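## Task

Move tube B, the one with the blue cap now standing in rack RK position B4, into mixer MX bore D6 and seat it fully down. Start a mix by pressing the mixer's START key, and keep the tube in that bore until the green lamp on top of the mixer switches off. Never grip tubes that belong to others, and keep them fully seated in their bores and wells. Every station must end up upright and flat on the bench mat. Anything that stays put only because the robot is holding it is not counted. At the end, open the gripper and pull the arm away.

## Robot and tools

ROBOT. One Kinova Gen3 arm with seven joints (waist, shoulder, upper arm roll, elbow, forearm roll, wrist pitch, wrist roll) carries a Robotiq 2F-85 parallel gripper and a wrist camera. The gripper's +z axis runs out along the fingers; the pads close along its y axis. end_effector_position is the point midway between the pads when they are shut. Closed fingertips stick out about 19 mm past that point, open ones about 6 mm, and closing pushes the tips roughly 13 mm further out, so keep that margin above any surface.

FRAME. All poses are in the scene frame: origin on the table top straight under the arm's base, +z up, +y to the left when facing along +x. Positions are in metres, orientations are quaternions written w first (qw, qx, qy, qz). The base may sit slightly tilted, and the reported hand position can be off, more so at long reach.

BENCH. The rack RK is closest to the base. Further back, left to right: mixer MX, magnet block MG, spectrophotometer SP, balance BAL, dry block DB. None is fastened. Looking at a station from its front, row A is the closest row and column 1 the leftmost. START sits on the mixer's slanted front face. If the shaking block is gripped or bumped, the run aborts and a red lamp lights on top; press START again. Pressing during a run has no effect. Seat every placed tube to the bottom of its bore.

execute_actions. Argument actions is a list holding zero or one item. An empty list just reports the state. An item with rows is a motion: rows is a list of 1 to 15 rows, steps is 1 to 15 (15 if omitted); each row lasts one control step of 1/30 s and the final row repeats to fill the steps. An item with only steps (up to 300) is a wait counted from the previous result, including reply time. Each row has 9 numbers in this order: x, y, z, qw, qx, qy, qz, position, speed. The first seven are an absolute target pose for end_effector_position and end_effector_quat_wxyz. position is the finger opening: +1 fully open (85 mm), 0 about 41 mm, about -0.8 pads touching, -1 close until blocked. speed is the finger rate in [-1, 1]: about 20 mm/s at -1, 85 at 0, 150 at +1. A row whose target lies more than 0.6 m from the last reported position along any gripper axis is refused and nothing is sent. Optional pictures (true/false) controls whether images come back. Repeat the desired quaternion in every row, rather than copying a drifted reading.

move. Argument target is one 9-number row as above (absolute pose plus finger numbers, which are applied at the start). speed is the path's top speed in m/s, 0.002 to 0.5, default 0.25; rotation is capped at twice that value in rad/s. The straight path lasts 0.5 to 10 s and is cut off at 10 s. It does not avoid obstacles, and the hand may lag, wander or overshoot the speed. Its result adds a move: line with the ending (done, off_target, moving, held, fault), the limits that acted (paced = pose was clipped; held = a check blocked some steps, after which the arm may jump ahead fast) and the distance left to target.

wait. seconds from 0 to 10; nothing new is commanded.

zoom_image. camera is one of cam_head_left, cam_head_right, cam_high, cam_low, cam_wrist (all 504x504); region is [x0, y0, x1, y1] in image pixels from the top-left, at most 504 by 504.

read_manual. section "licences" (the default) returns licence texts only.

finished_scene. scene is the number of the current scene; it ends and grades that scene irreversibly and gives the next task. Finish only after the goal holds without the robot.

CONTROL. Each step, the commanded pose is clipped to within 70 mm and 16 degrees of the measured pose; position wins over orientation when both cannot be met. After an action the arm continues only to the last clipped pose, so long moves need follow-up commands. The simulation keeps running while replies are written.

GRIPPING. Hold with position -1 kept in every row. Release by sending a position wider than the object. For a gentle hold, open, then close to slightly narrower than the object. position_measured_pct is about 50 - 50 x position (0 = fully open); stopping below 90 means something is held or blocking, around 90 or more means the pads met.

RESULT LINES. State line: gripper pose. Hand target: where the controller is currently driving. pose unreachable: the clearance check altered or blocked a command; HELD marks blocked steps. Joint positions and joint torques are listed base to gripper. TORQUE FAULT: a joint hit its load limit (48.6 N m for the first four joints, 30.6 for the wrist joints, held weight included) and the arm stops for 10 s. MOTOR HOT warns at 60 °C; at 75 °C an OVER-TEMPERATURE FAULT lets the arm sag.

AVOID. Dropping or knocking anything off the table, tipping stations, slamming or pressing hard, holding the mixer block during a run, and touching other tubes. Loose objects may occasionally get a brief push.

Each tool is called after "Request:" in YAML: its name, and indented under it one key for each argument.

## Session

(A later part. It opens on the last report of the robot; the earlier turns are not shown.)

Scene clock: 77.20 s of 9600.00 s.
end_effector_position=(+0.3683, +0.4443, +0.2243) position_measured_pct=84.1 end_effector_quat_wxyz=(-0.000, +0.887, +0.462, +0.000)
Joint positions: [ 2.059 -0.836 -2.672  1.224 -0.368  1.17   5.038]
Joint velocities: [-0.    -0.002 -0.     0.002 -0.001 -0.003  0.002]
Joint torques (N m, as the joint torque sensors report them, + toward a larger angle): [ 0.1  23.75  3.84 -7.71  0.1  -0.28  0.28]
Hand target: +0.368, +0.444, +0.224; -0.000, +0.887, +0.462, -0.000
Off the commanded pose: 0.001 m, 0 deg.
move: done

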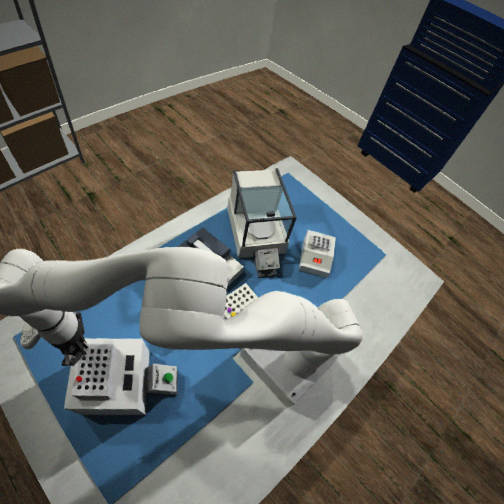

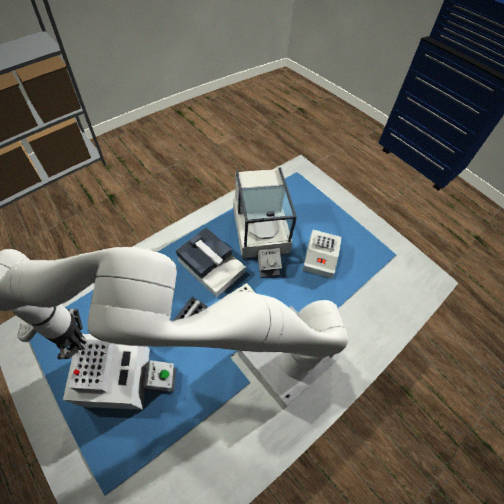

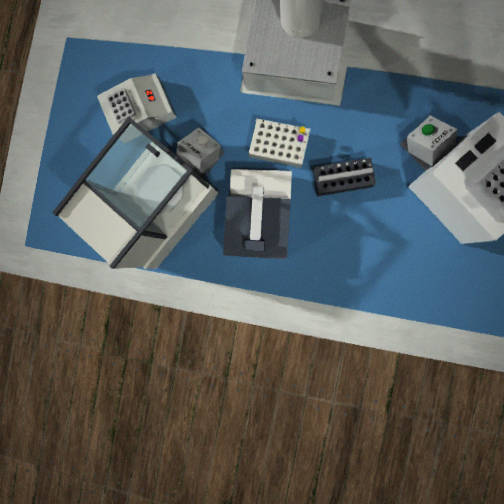

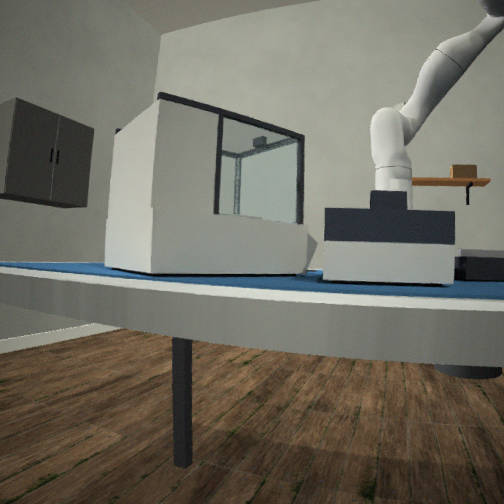

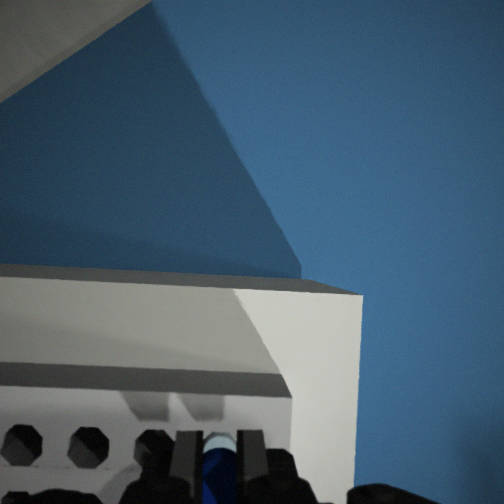

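Release and lift.

Request:
move:
  target: [0.3685, 0.4438, 0.224, 0, 0.887, 0.462, 0, -0.3, 0]

Request:
move:
  target: [0.3685, 0.4438, 0.27, 0, 0.887, 0.462, 0, -0.3, 0]
  speed: 0.08

Scene clock: 79.97 s of 9600.00 s.
end_effector_position=(+0.3685, +0.4438, +0.2240) position_measured_pct=65.1 end_effector_quat_wxyz=(-0.000, +0.887, +0.462, +0.000)
Joint positions: [ 2.06  -0.837 -2.671  1.224 -0.368  1.17   5.038]
Joint velocities: [ 0.    -0.     0.     0.    -0.001  0.     0.001]
Joint torques (N m, as the joint torque sensors report them, + toward a larger angle): [-0.27 23.52  3.01 -7.85 -0.16 -0.37  0.2 ]
Hand target: +0.368, +0.444, +0.224; -0.000, +0.887, +0.462, -0.000
Off the commanded pose: 0.000 m, 0 deg.
move: done

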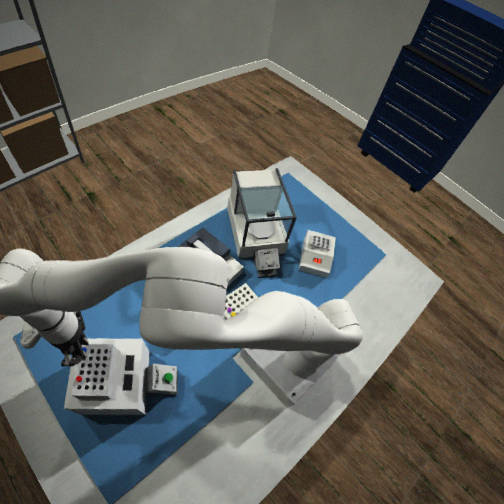

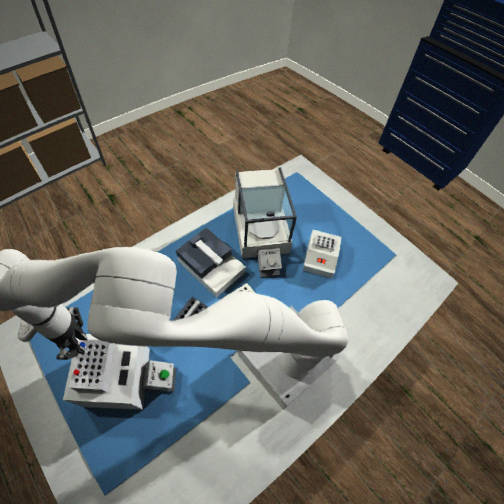

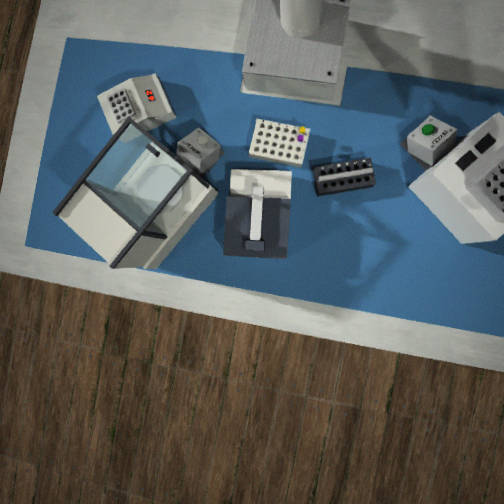

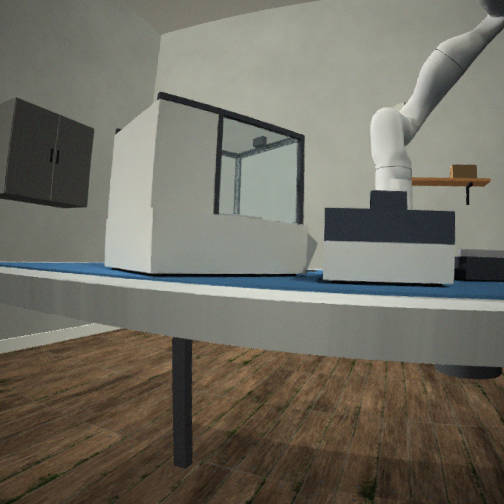

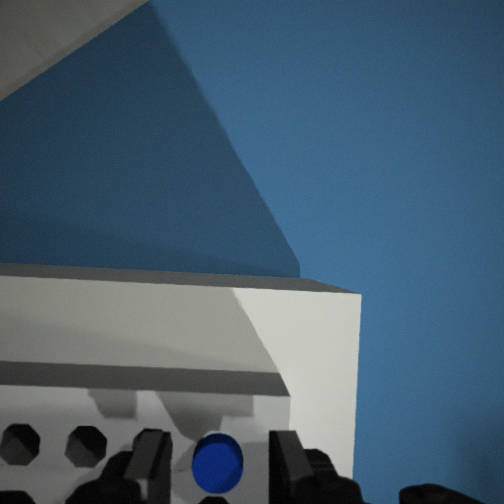

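Scene clock: 80.93 s of 9600.00 s.
end_effector_position=(+0.3686, +0.4438, +0.2699) position_measured_pct=65.1 end_effector_quat_wxyz=(+0.000, +0.887, +0.462, +0.000)
Joint positions: [ 2.06  -0.793 -2.657  1.153 -0.347  1.28   5.017]
Joint velocities: [ 0.     0.001 -0.001 -0.003  0.001  0.003 -0.   ]
Joint torques (N m, as the joint torque sensors report them, + toward a larger angle): [ 0.04 23.05  3.37 -8.9  -0.16  0.04  0.35]
Hand target: +0.369, +0.444, +0.270; +0.000, +0.887, +0.462, +0.000
Off the commanded pose: 0.000 m, 0 deg.
move: done

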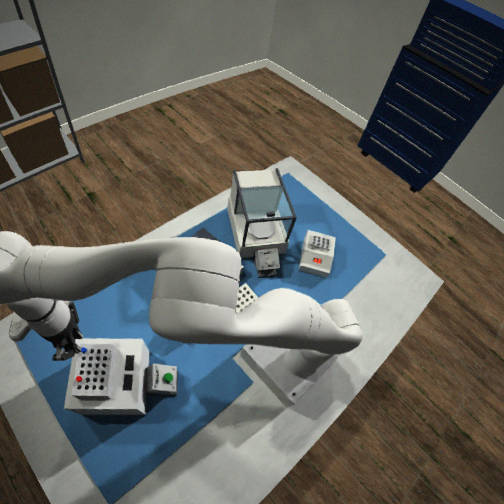

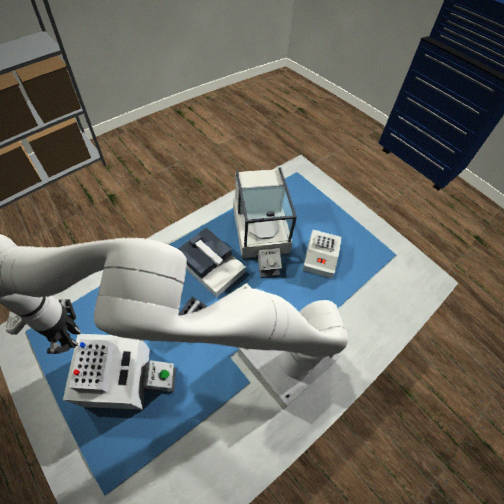

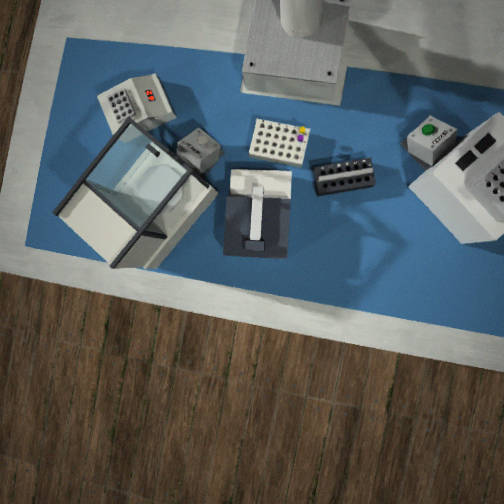

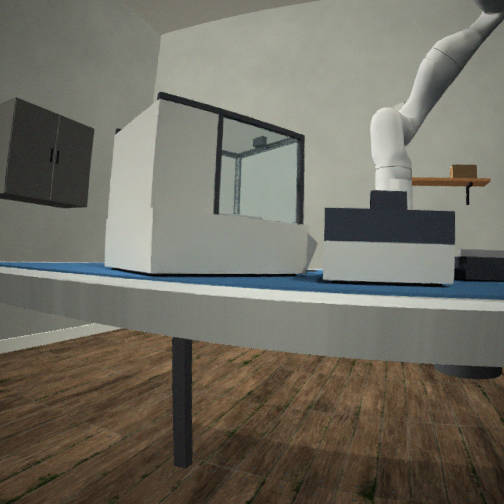

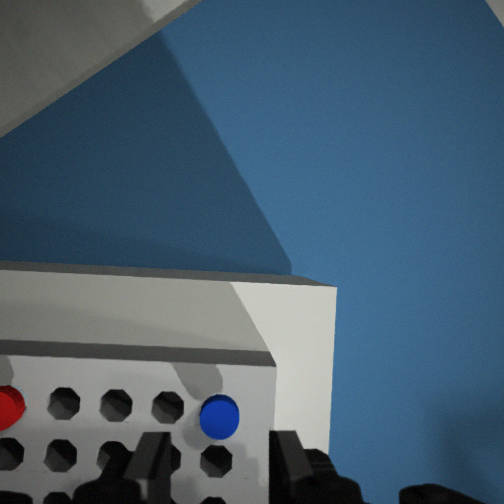

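Request:
move:
  target: [0.3685, 0.4438, 0.245, 0, 0.887, 0.462, 0, -1, 0.5]
  speed: 0.05

Request:
move:
  target: [0.3685, 0.4438, 0.228, 0, 0.887, 0.462, 0, -1, 0.5]
  speed: 0.015

Scene clock: 84.90 s of 9600.00 s.
end_effector_position=(+0.3685, +0.4438, +0.2451) position_measured_pct=91.7 end_effector_quat_wxyz=(-0.000, +0.887, +0.462, -0.000)
Joint positions: [ 2.059 -0.815 -2.665  1.194 -0.358  1.22   5.029]
Joint velocities: [ 0.    -0.001 -0.001  0.003 -0.002 -0.003  0.001]
Joint torques (N m, as the joint torque sensors report them, + toward a larger angle): [-0.2  24.07  3.54 -7.15 -0.18 -0.46  0.5 ]
Hand target: +0.368, +0.444, +0.245; -0.000, +0.887, +0.462, -0.000
Off the commanded pose: 0.000 m, 0 deg.
move: done

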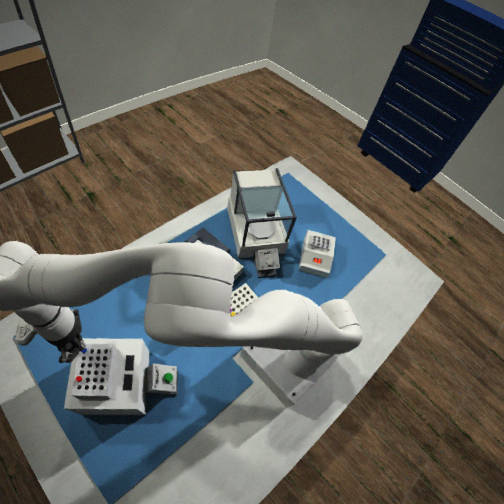

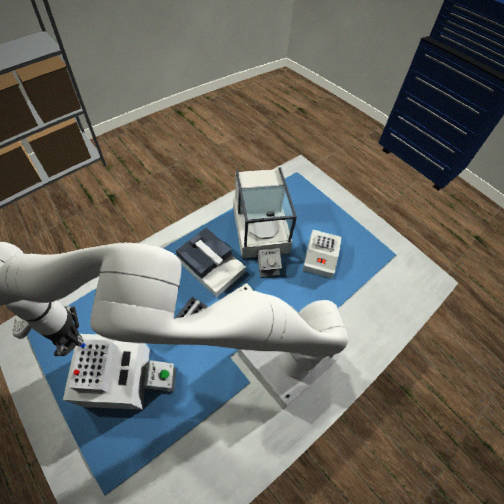

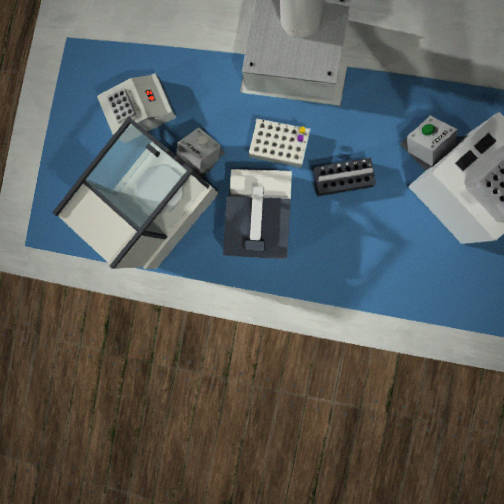

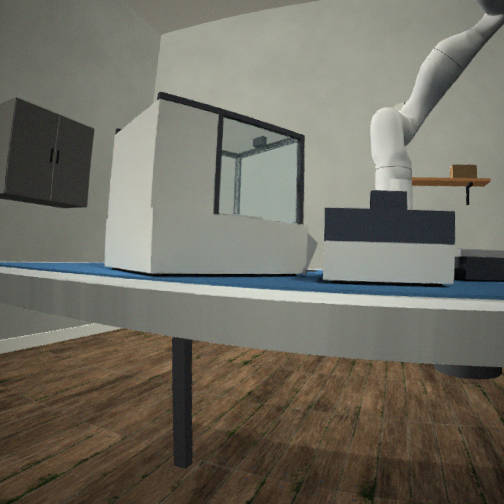

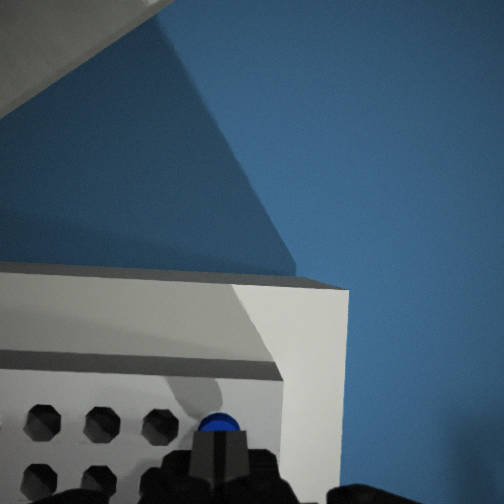

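Scene clock: 86.27 s of 9600.00 s.
end_effector_position=(+0.3685, +0.4438, +0.2282) position_measured_pct=91.7 end_effector_quat_wxyz=(-0.000, +0.887, +0.462, +0.000)
Joint positions: [ 2.059 -0.832 -2.67   1.218 -0.366  1.18   5.036]
Joint velocities: [-0.     0.001  0.001  0.001 -0.    -0.003  0.002]
Joint torques (N m, as the joint torque sensors report them, + toward a larger angle): [-0.19 23.42  3.67 -7.24 -0.24 -0.18  0.29]
Hand target: +0.368, +0.444, +0.228; -0.000, +0.887, +0.462, -0.000
Off the commanded pose: 0.000 m, 0 deg.
move: done

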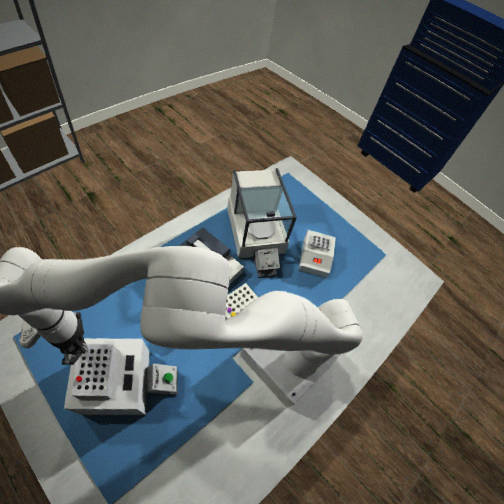

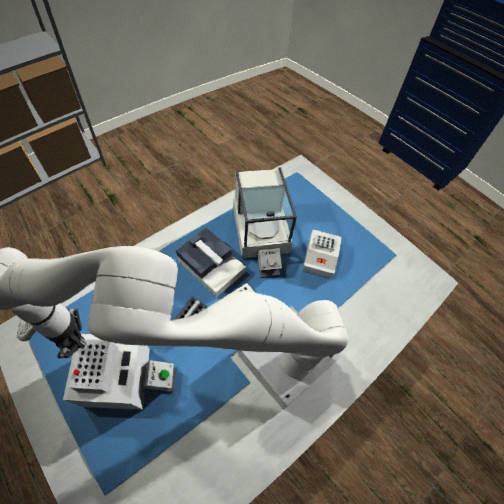

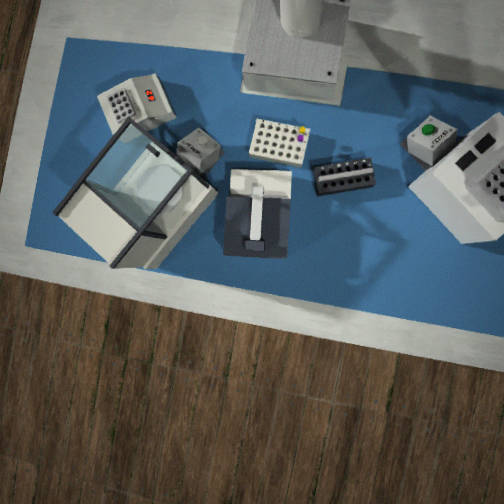

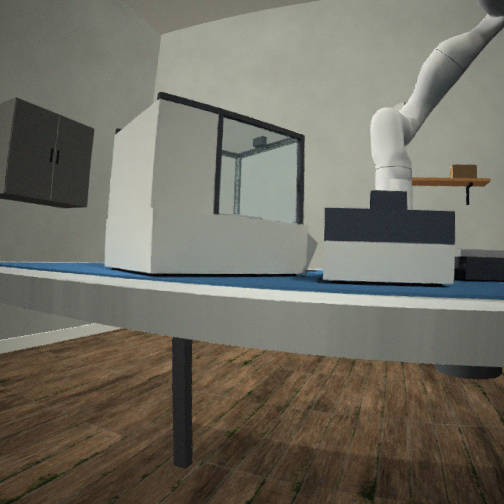

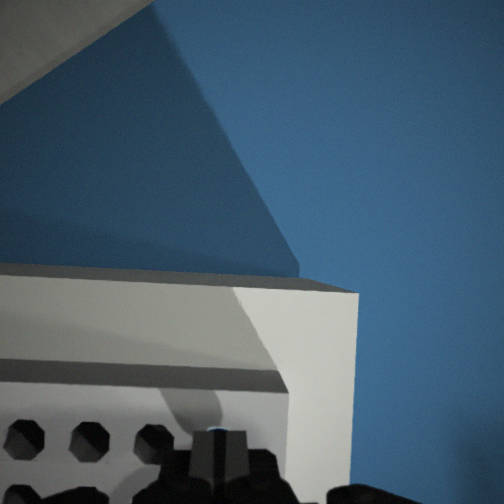

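No clear resistance yet; push a bit further.

Request:
move:
  target: [0.3685, 0.4438, 0.220, 0, 0.887, 0.462, 0, -1, 0.5]
  speed: 0.01

Scene clock: 88.97 s of 9600.00 s.
end_effector_position=(+0.3692, +0.4446, +0.2269) position_measured_pct=91.7 end_effector_quat_wxyz=(-0.002, +0.887, +0.462, +0.004)
Joint positions: [ 2.059 -0.83  -2.67   1.227 -0.37   1.166  5.04 ]
Joint velocities: [-0.001  0.     0.     0.001 -0.001 -0.002  0.   ]
Joint torques (N m, as the joint torque sensors report them, + toward a larger angle): [ 0.45 14.55  2.54 -5.62 -0.52 -2.5   0.34]
Hand target: +0.368, +0.444, +0.220; -0.000, +0.887, +0.462, -0.000
Off the commanded pose: 0.007 m, 0 deg.
move: off_target

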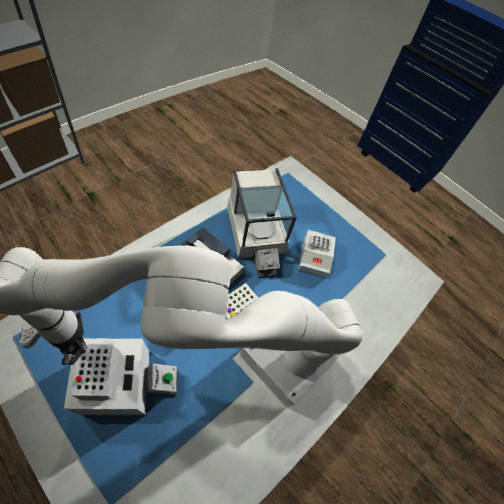

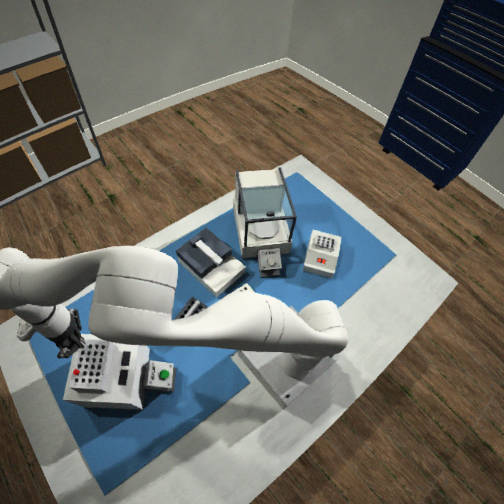

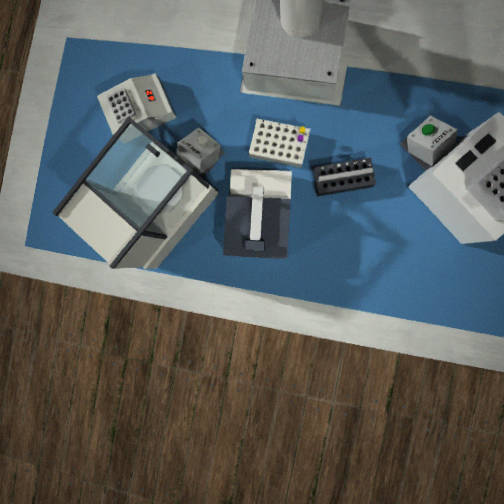

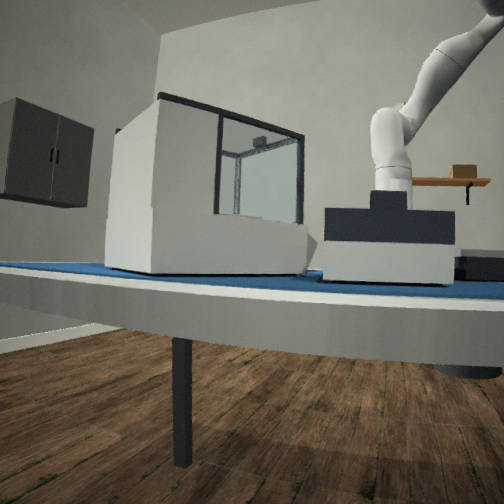

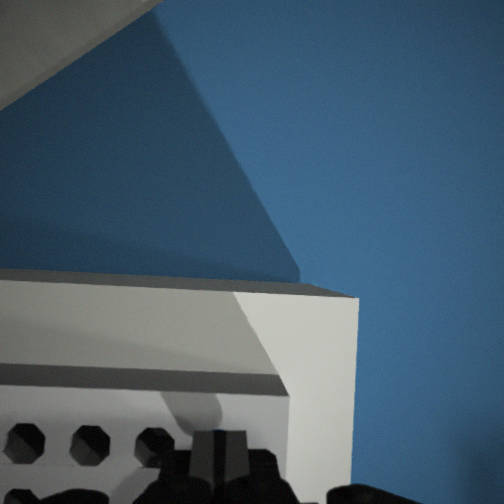

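Request:
move:
  target: [0.3685, 0.4438, 0.29, 0, 0.887, 0.462, 0, -1, 0.5]
  speed: 0.1

Request:
move:
  target: [0.20, 0.28, 0.28, 0, 0.887, 0.462, 0, -1, 0.5]
  speed: 0.25

Scene clock: 94.87 s of 9600.00 s.
end_effector_position=(+0.3686, +0.4439, +0.2899) position_measured_pct=91.7 end_effector_quat_wxyz=(+0.000, +0.887, +0.462, +0.000)
Joint positions: [ 2.062 -0.777 -2.652  1.116 -0.34   1.331  5.009]
Joint velocities: [ 0.     0.     0.    -0.003  0.     0.005 -0.001]
Joint torques (N m, as the joint torque sensors report them, + toward a larger angle): [-0.9  23.08  3.13 -8.24 -0.12 -0.41  0.43]
Hand target: +0.369, +0.444, +0.290; +0.000, +0.887, +0.462, +0.000
Off the commanded pose: 0.000 m, 0 deg.
move: done

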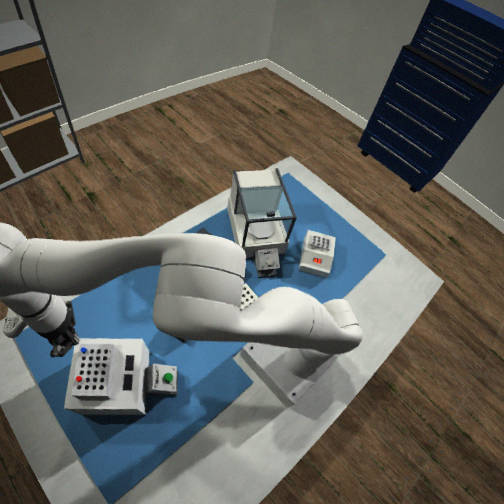

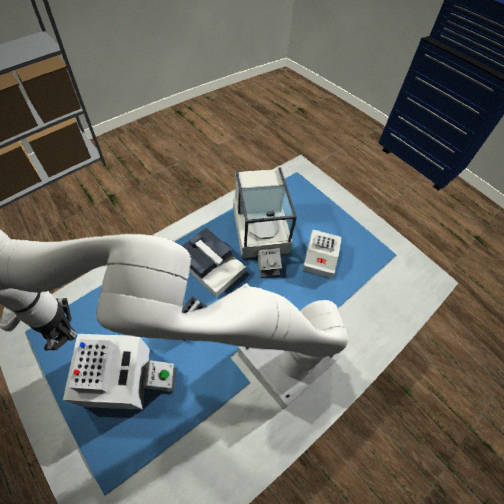

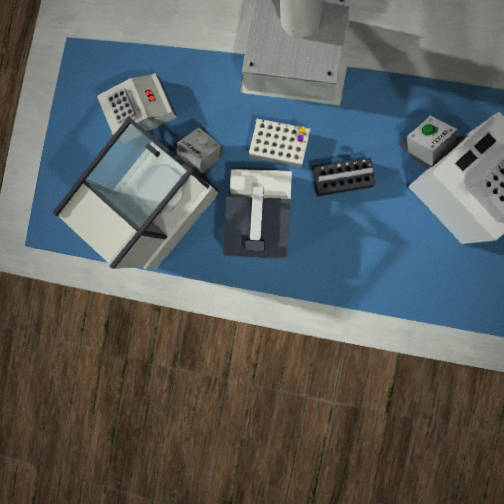

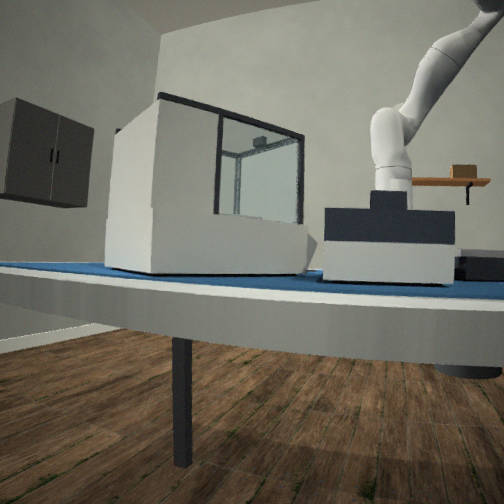

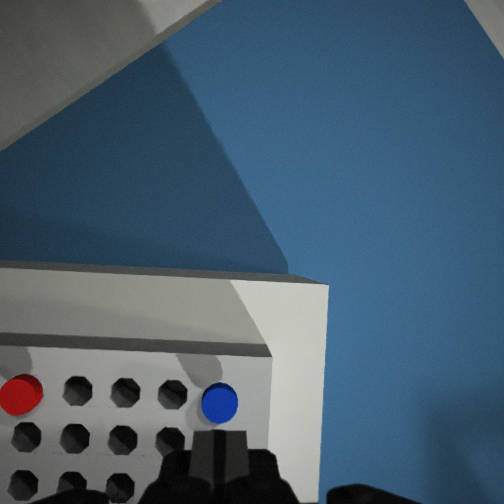

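Scene clock: 96.43 s of 9600.00 s.
end_effector_position=(+0.2002, +0.2799, +0.2800) position_measured_pct=91.7 end_effector_quat_wxyz=(+0.000, +0.887, +0.462, -0.000)
Joint positions: [ 1.745 -0.288 -2.559  1.97  -0.188  0.944  4.919]
Joint velocities: [-0.008  0.009 -0.002  0.001  0.004 -0.002 -0.003]
Joint torques (N m, as the joint torque sensors report them, + toward a larger angle): [-0.96 12.08  1.65 -6.68  0.1   0.14  0.11]
Hand target: +0.200, +0.280, +0.280; -0.000, +0.887, +0.463, +0.000
Off the commanded pose: 0.000 m, 0 deg.
move: done

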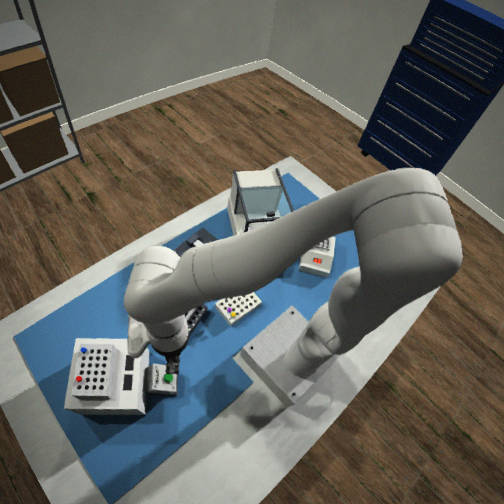

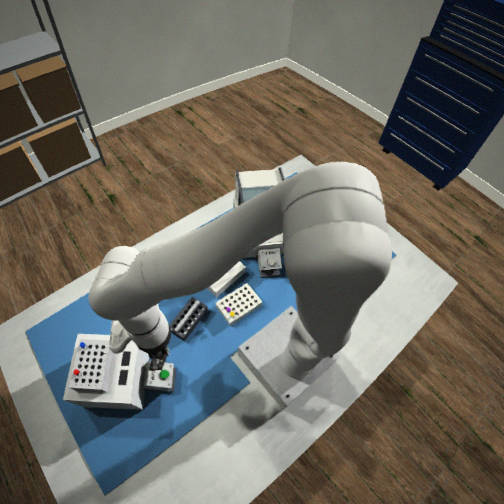

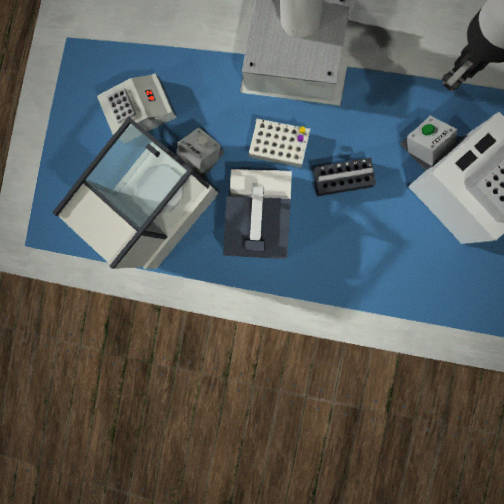

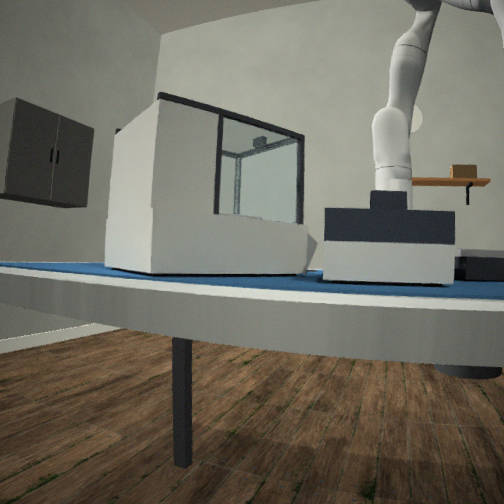

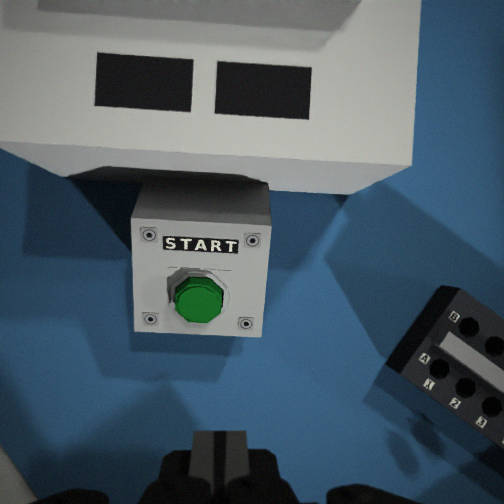

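Request:
move:
  target: [0.204, 0.309, 0.17, 0, 0.887, 0.462, 0, -1, 0.5]
  speed: 0.15

Scene clock: 102.53 s of 9600.00 s.
end_effector_position=(+0.2037, +0.3091, +0.1702) position_measured_pct=91.7 end_effector_quat_wxyz=(-0.000, +0.887, +0.462, -0.000)
Joint positions: [ 1.845 -0.545 -2.683  2.049 -0.389  0.639  5.063]
Joint velocities: [ 0.004 -0.006 -0.     0.001 -0.002 -0.002  0.003]
Joint torques (N m, as the joint torque sensors report them, + toward a larger angle): [-0.25 15.31  2.62 -4.47  0.13  0.04 -0.09]
Hand target: +0.204, +0.309, +0.170; -0.000, +0.887, +0.462, -0.000
Off the commanded pose: 0.000 m, 0 deg.
move: done

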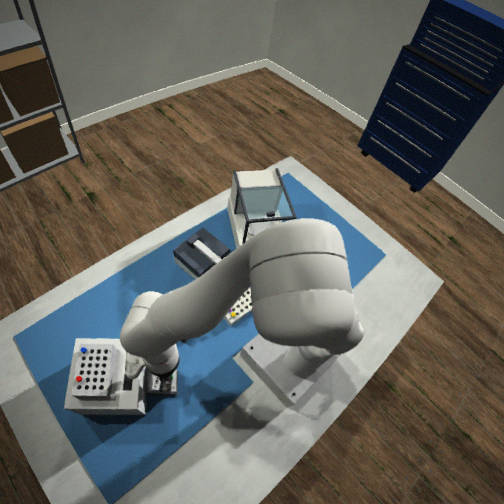

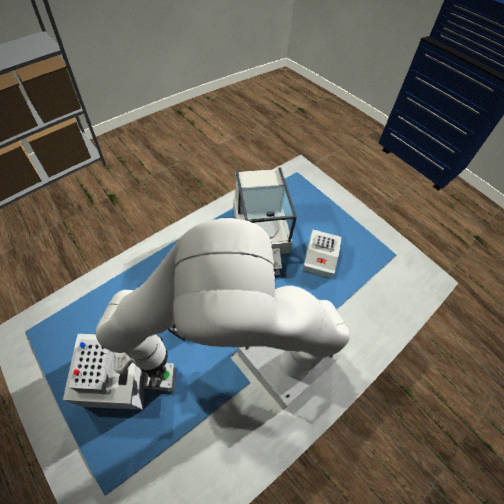

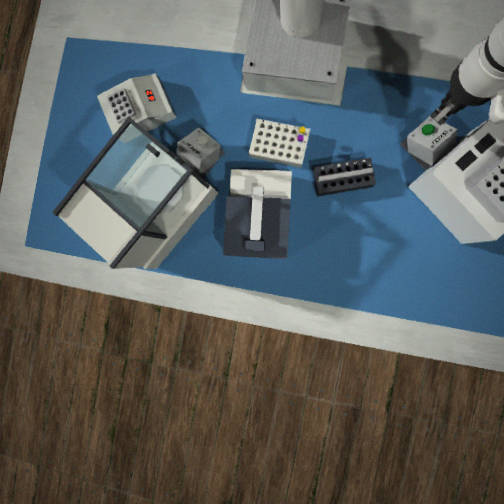

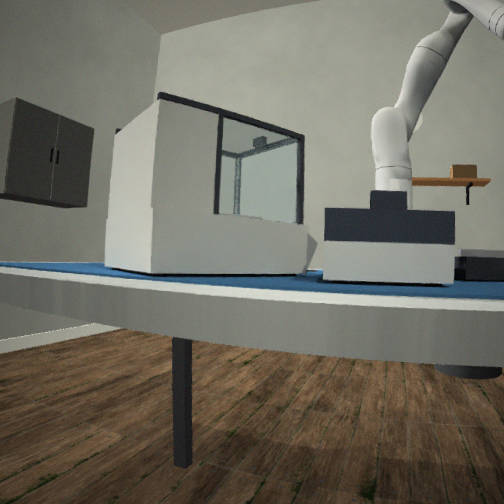

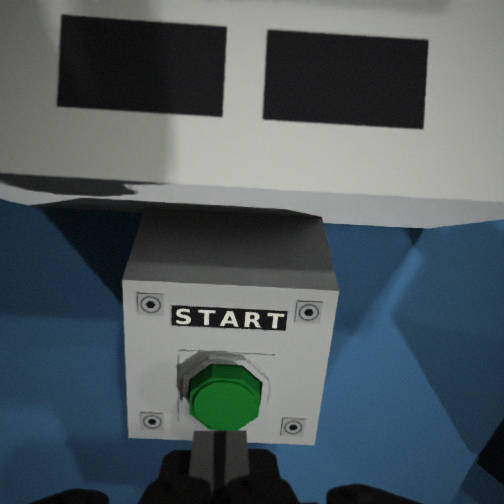

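Request:
move:
  target: [0.2065, 0.3096, 0.125, 0, 0.887, 0.462, 0, -1, 0.5]
  speed: 0.1

Request:
move:
  target: [0.2065, 0.3096, 0.106, 0, 0.887, 0.462, 0, -1, 0.5]
  speed: 0.02

Scene clock: 108.90 s of 9600.00 s.
end_effector_position=(+0.2063, +0.3098, +0.1252) position_measured_pct=91.7 end_effector_quat_wxyz=(-0.000, +0.887, +0.462, +0.000)
Joint positions: [ 1.91  -0.642 -2.76   2.08  -0.467  0.509  5.136]
Joint velocities: [ 0.005 -0.006 -0.001  0.001 -0.004 -0.003  0.004]
Joint torques (N m, as the joint torque sensors report them, + toward a larger angle): [-0.44 16.74  2.36 -3.38 -0.08 -0.34  0.22]
Hand target: +0.206, +0.310, +0.125; -0.000, +0.887, +0.462, -0.000
Off the commanded pose: 0.000 m, 0 deg.
move: done

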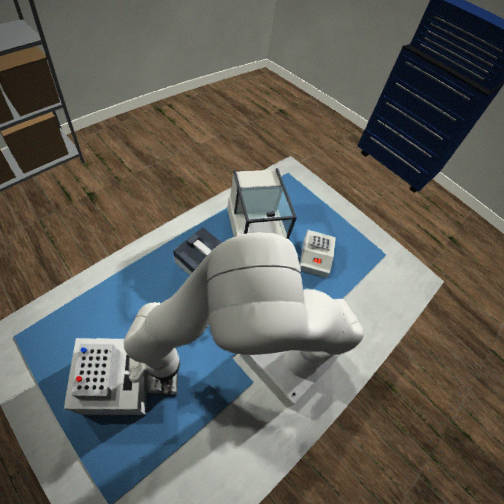

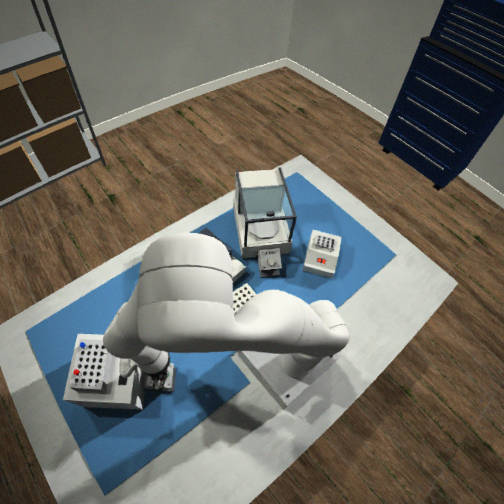

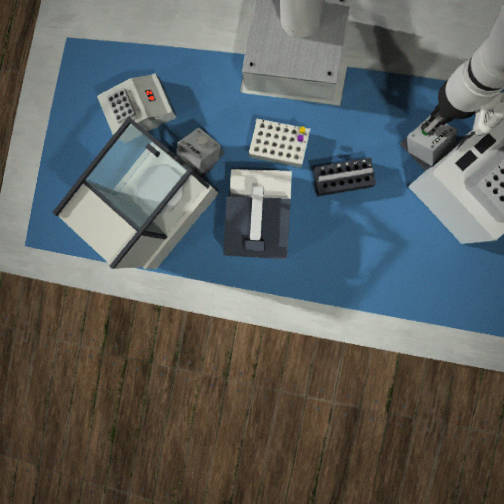

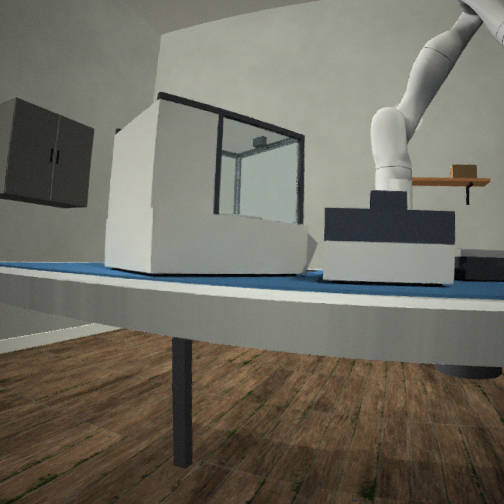

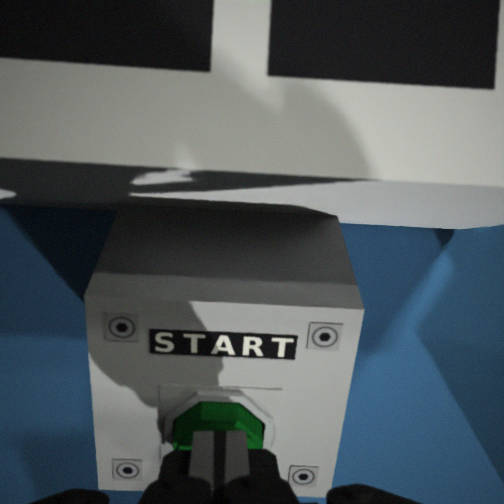

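Scene clock: 110.10 s of 9600.00 s.
end_effector_position=(+0.2061, +0.3092, +0.1115) position_measured_pct=91.7 end_effector_quat_wxyz=(-0.003, +0.887, +0.461, +0.001)
Joint positions: [ 1.938 -0.669 -2.794  2.093 -0.496  0.461  5.164]
Joint velocities: [ 0.004  0.003 -0.002  0.003 -0.003 -0.001  0.004]
Joint torques (N m, as the joint torque sensors report them, + toward a larger angle): [-0.46  3.31 -0.46 -6.1  -1.11 -4.08  0.29]
Hand target: +0.206, +0.310, +0.106; -0.000, +0.887, +0.462, -0.000
Off the commanded pose: 0.006 m, 0 deg.
move: off_target

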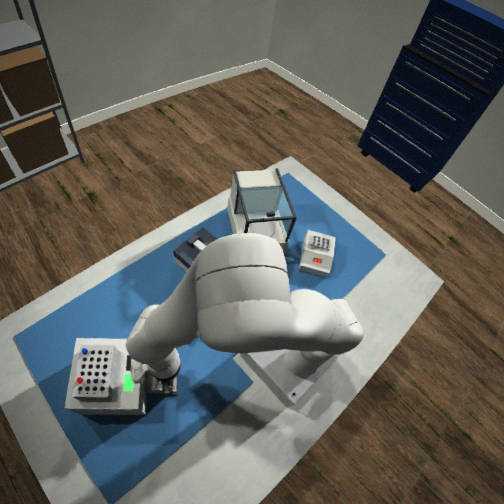

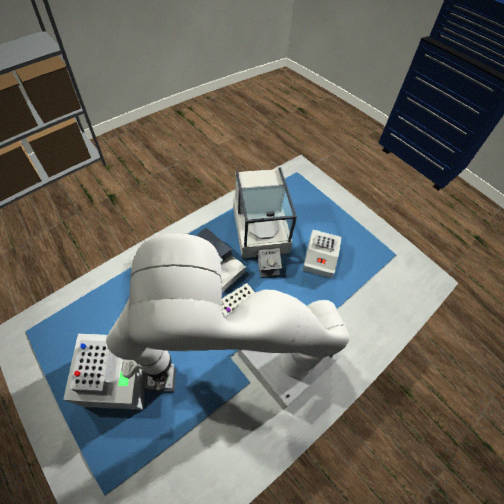

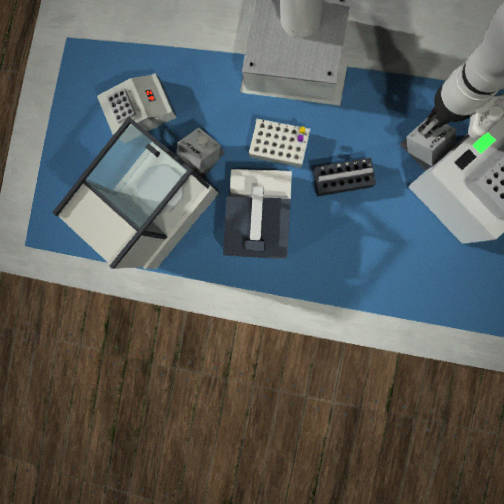

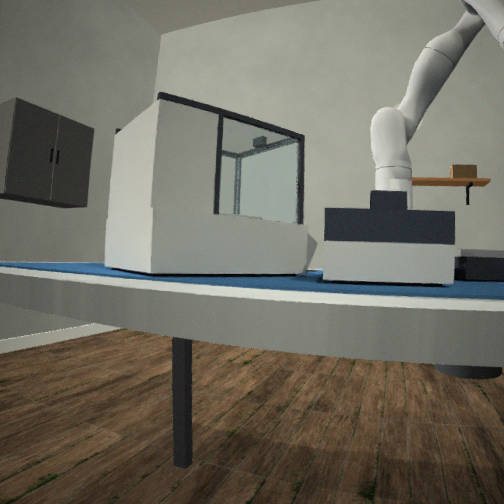

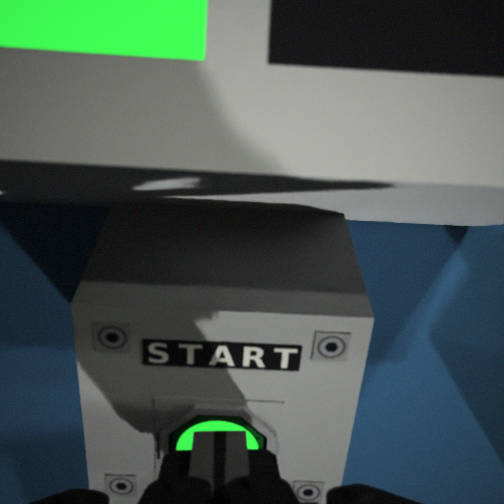

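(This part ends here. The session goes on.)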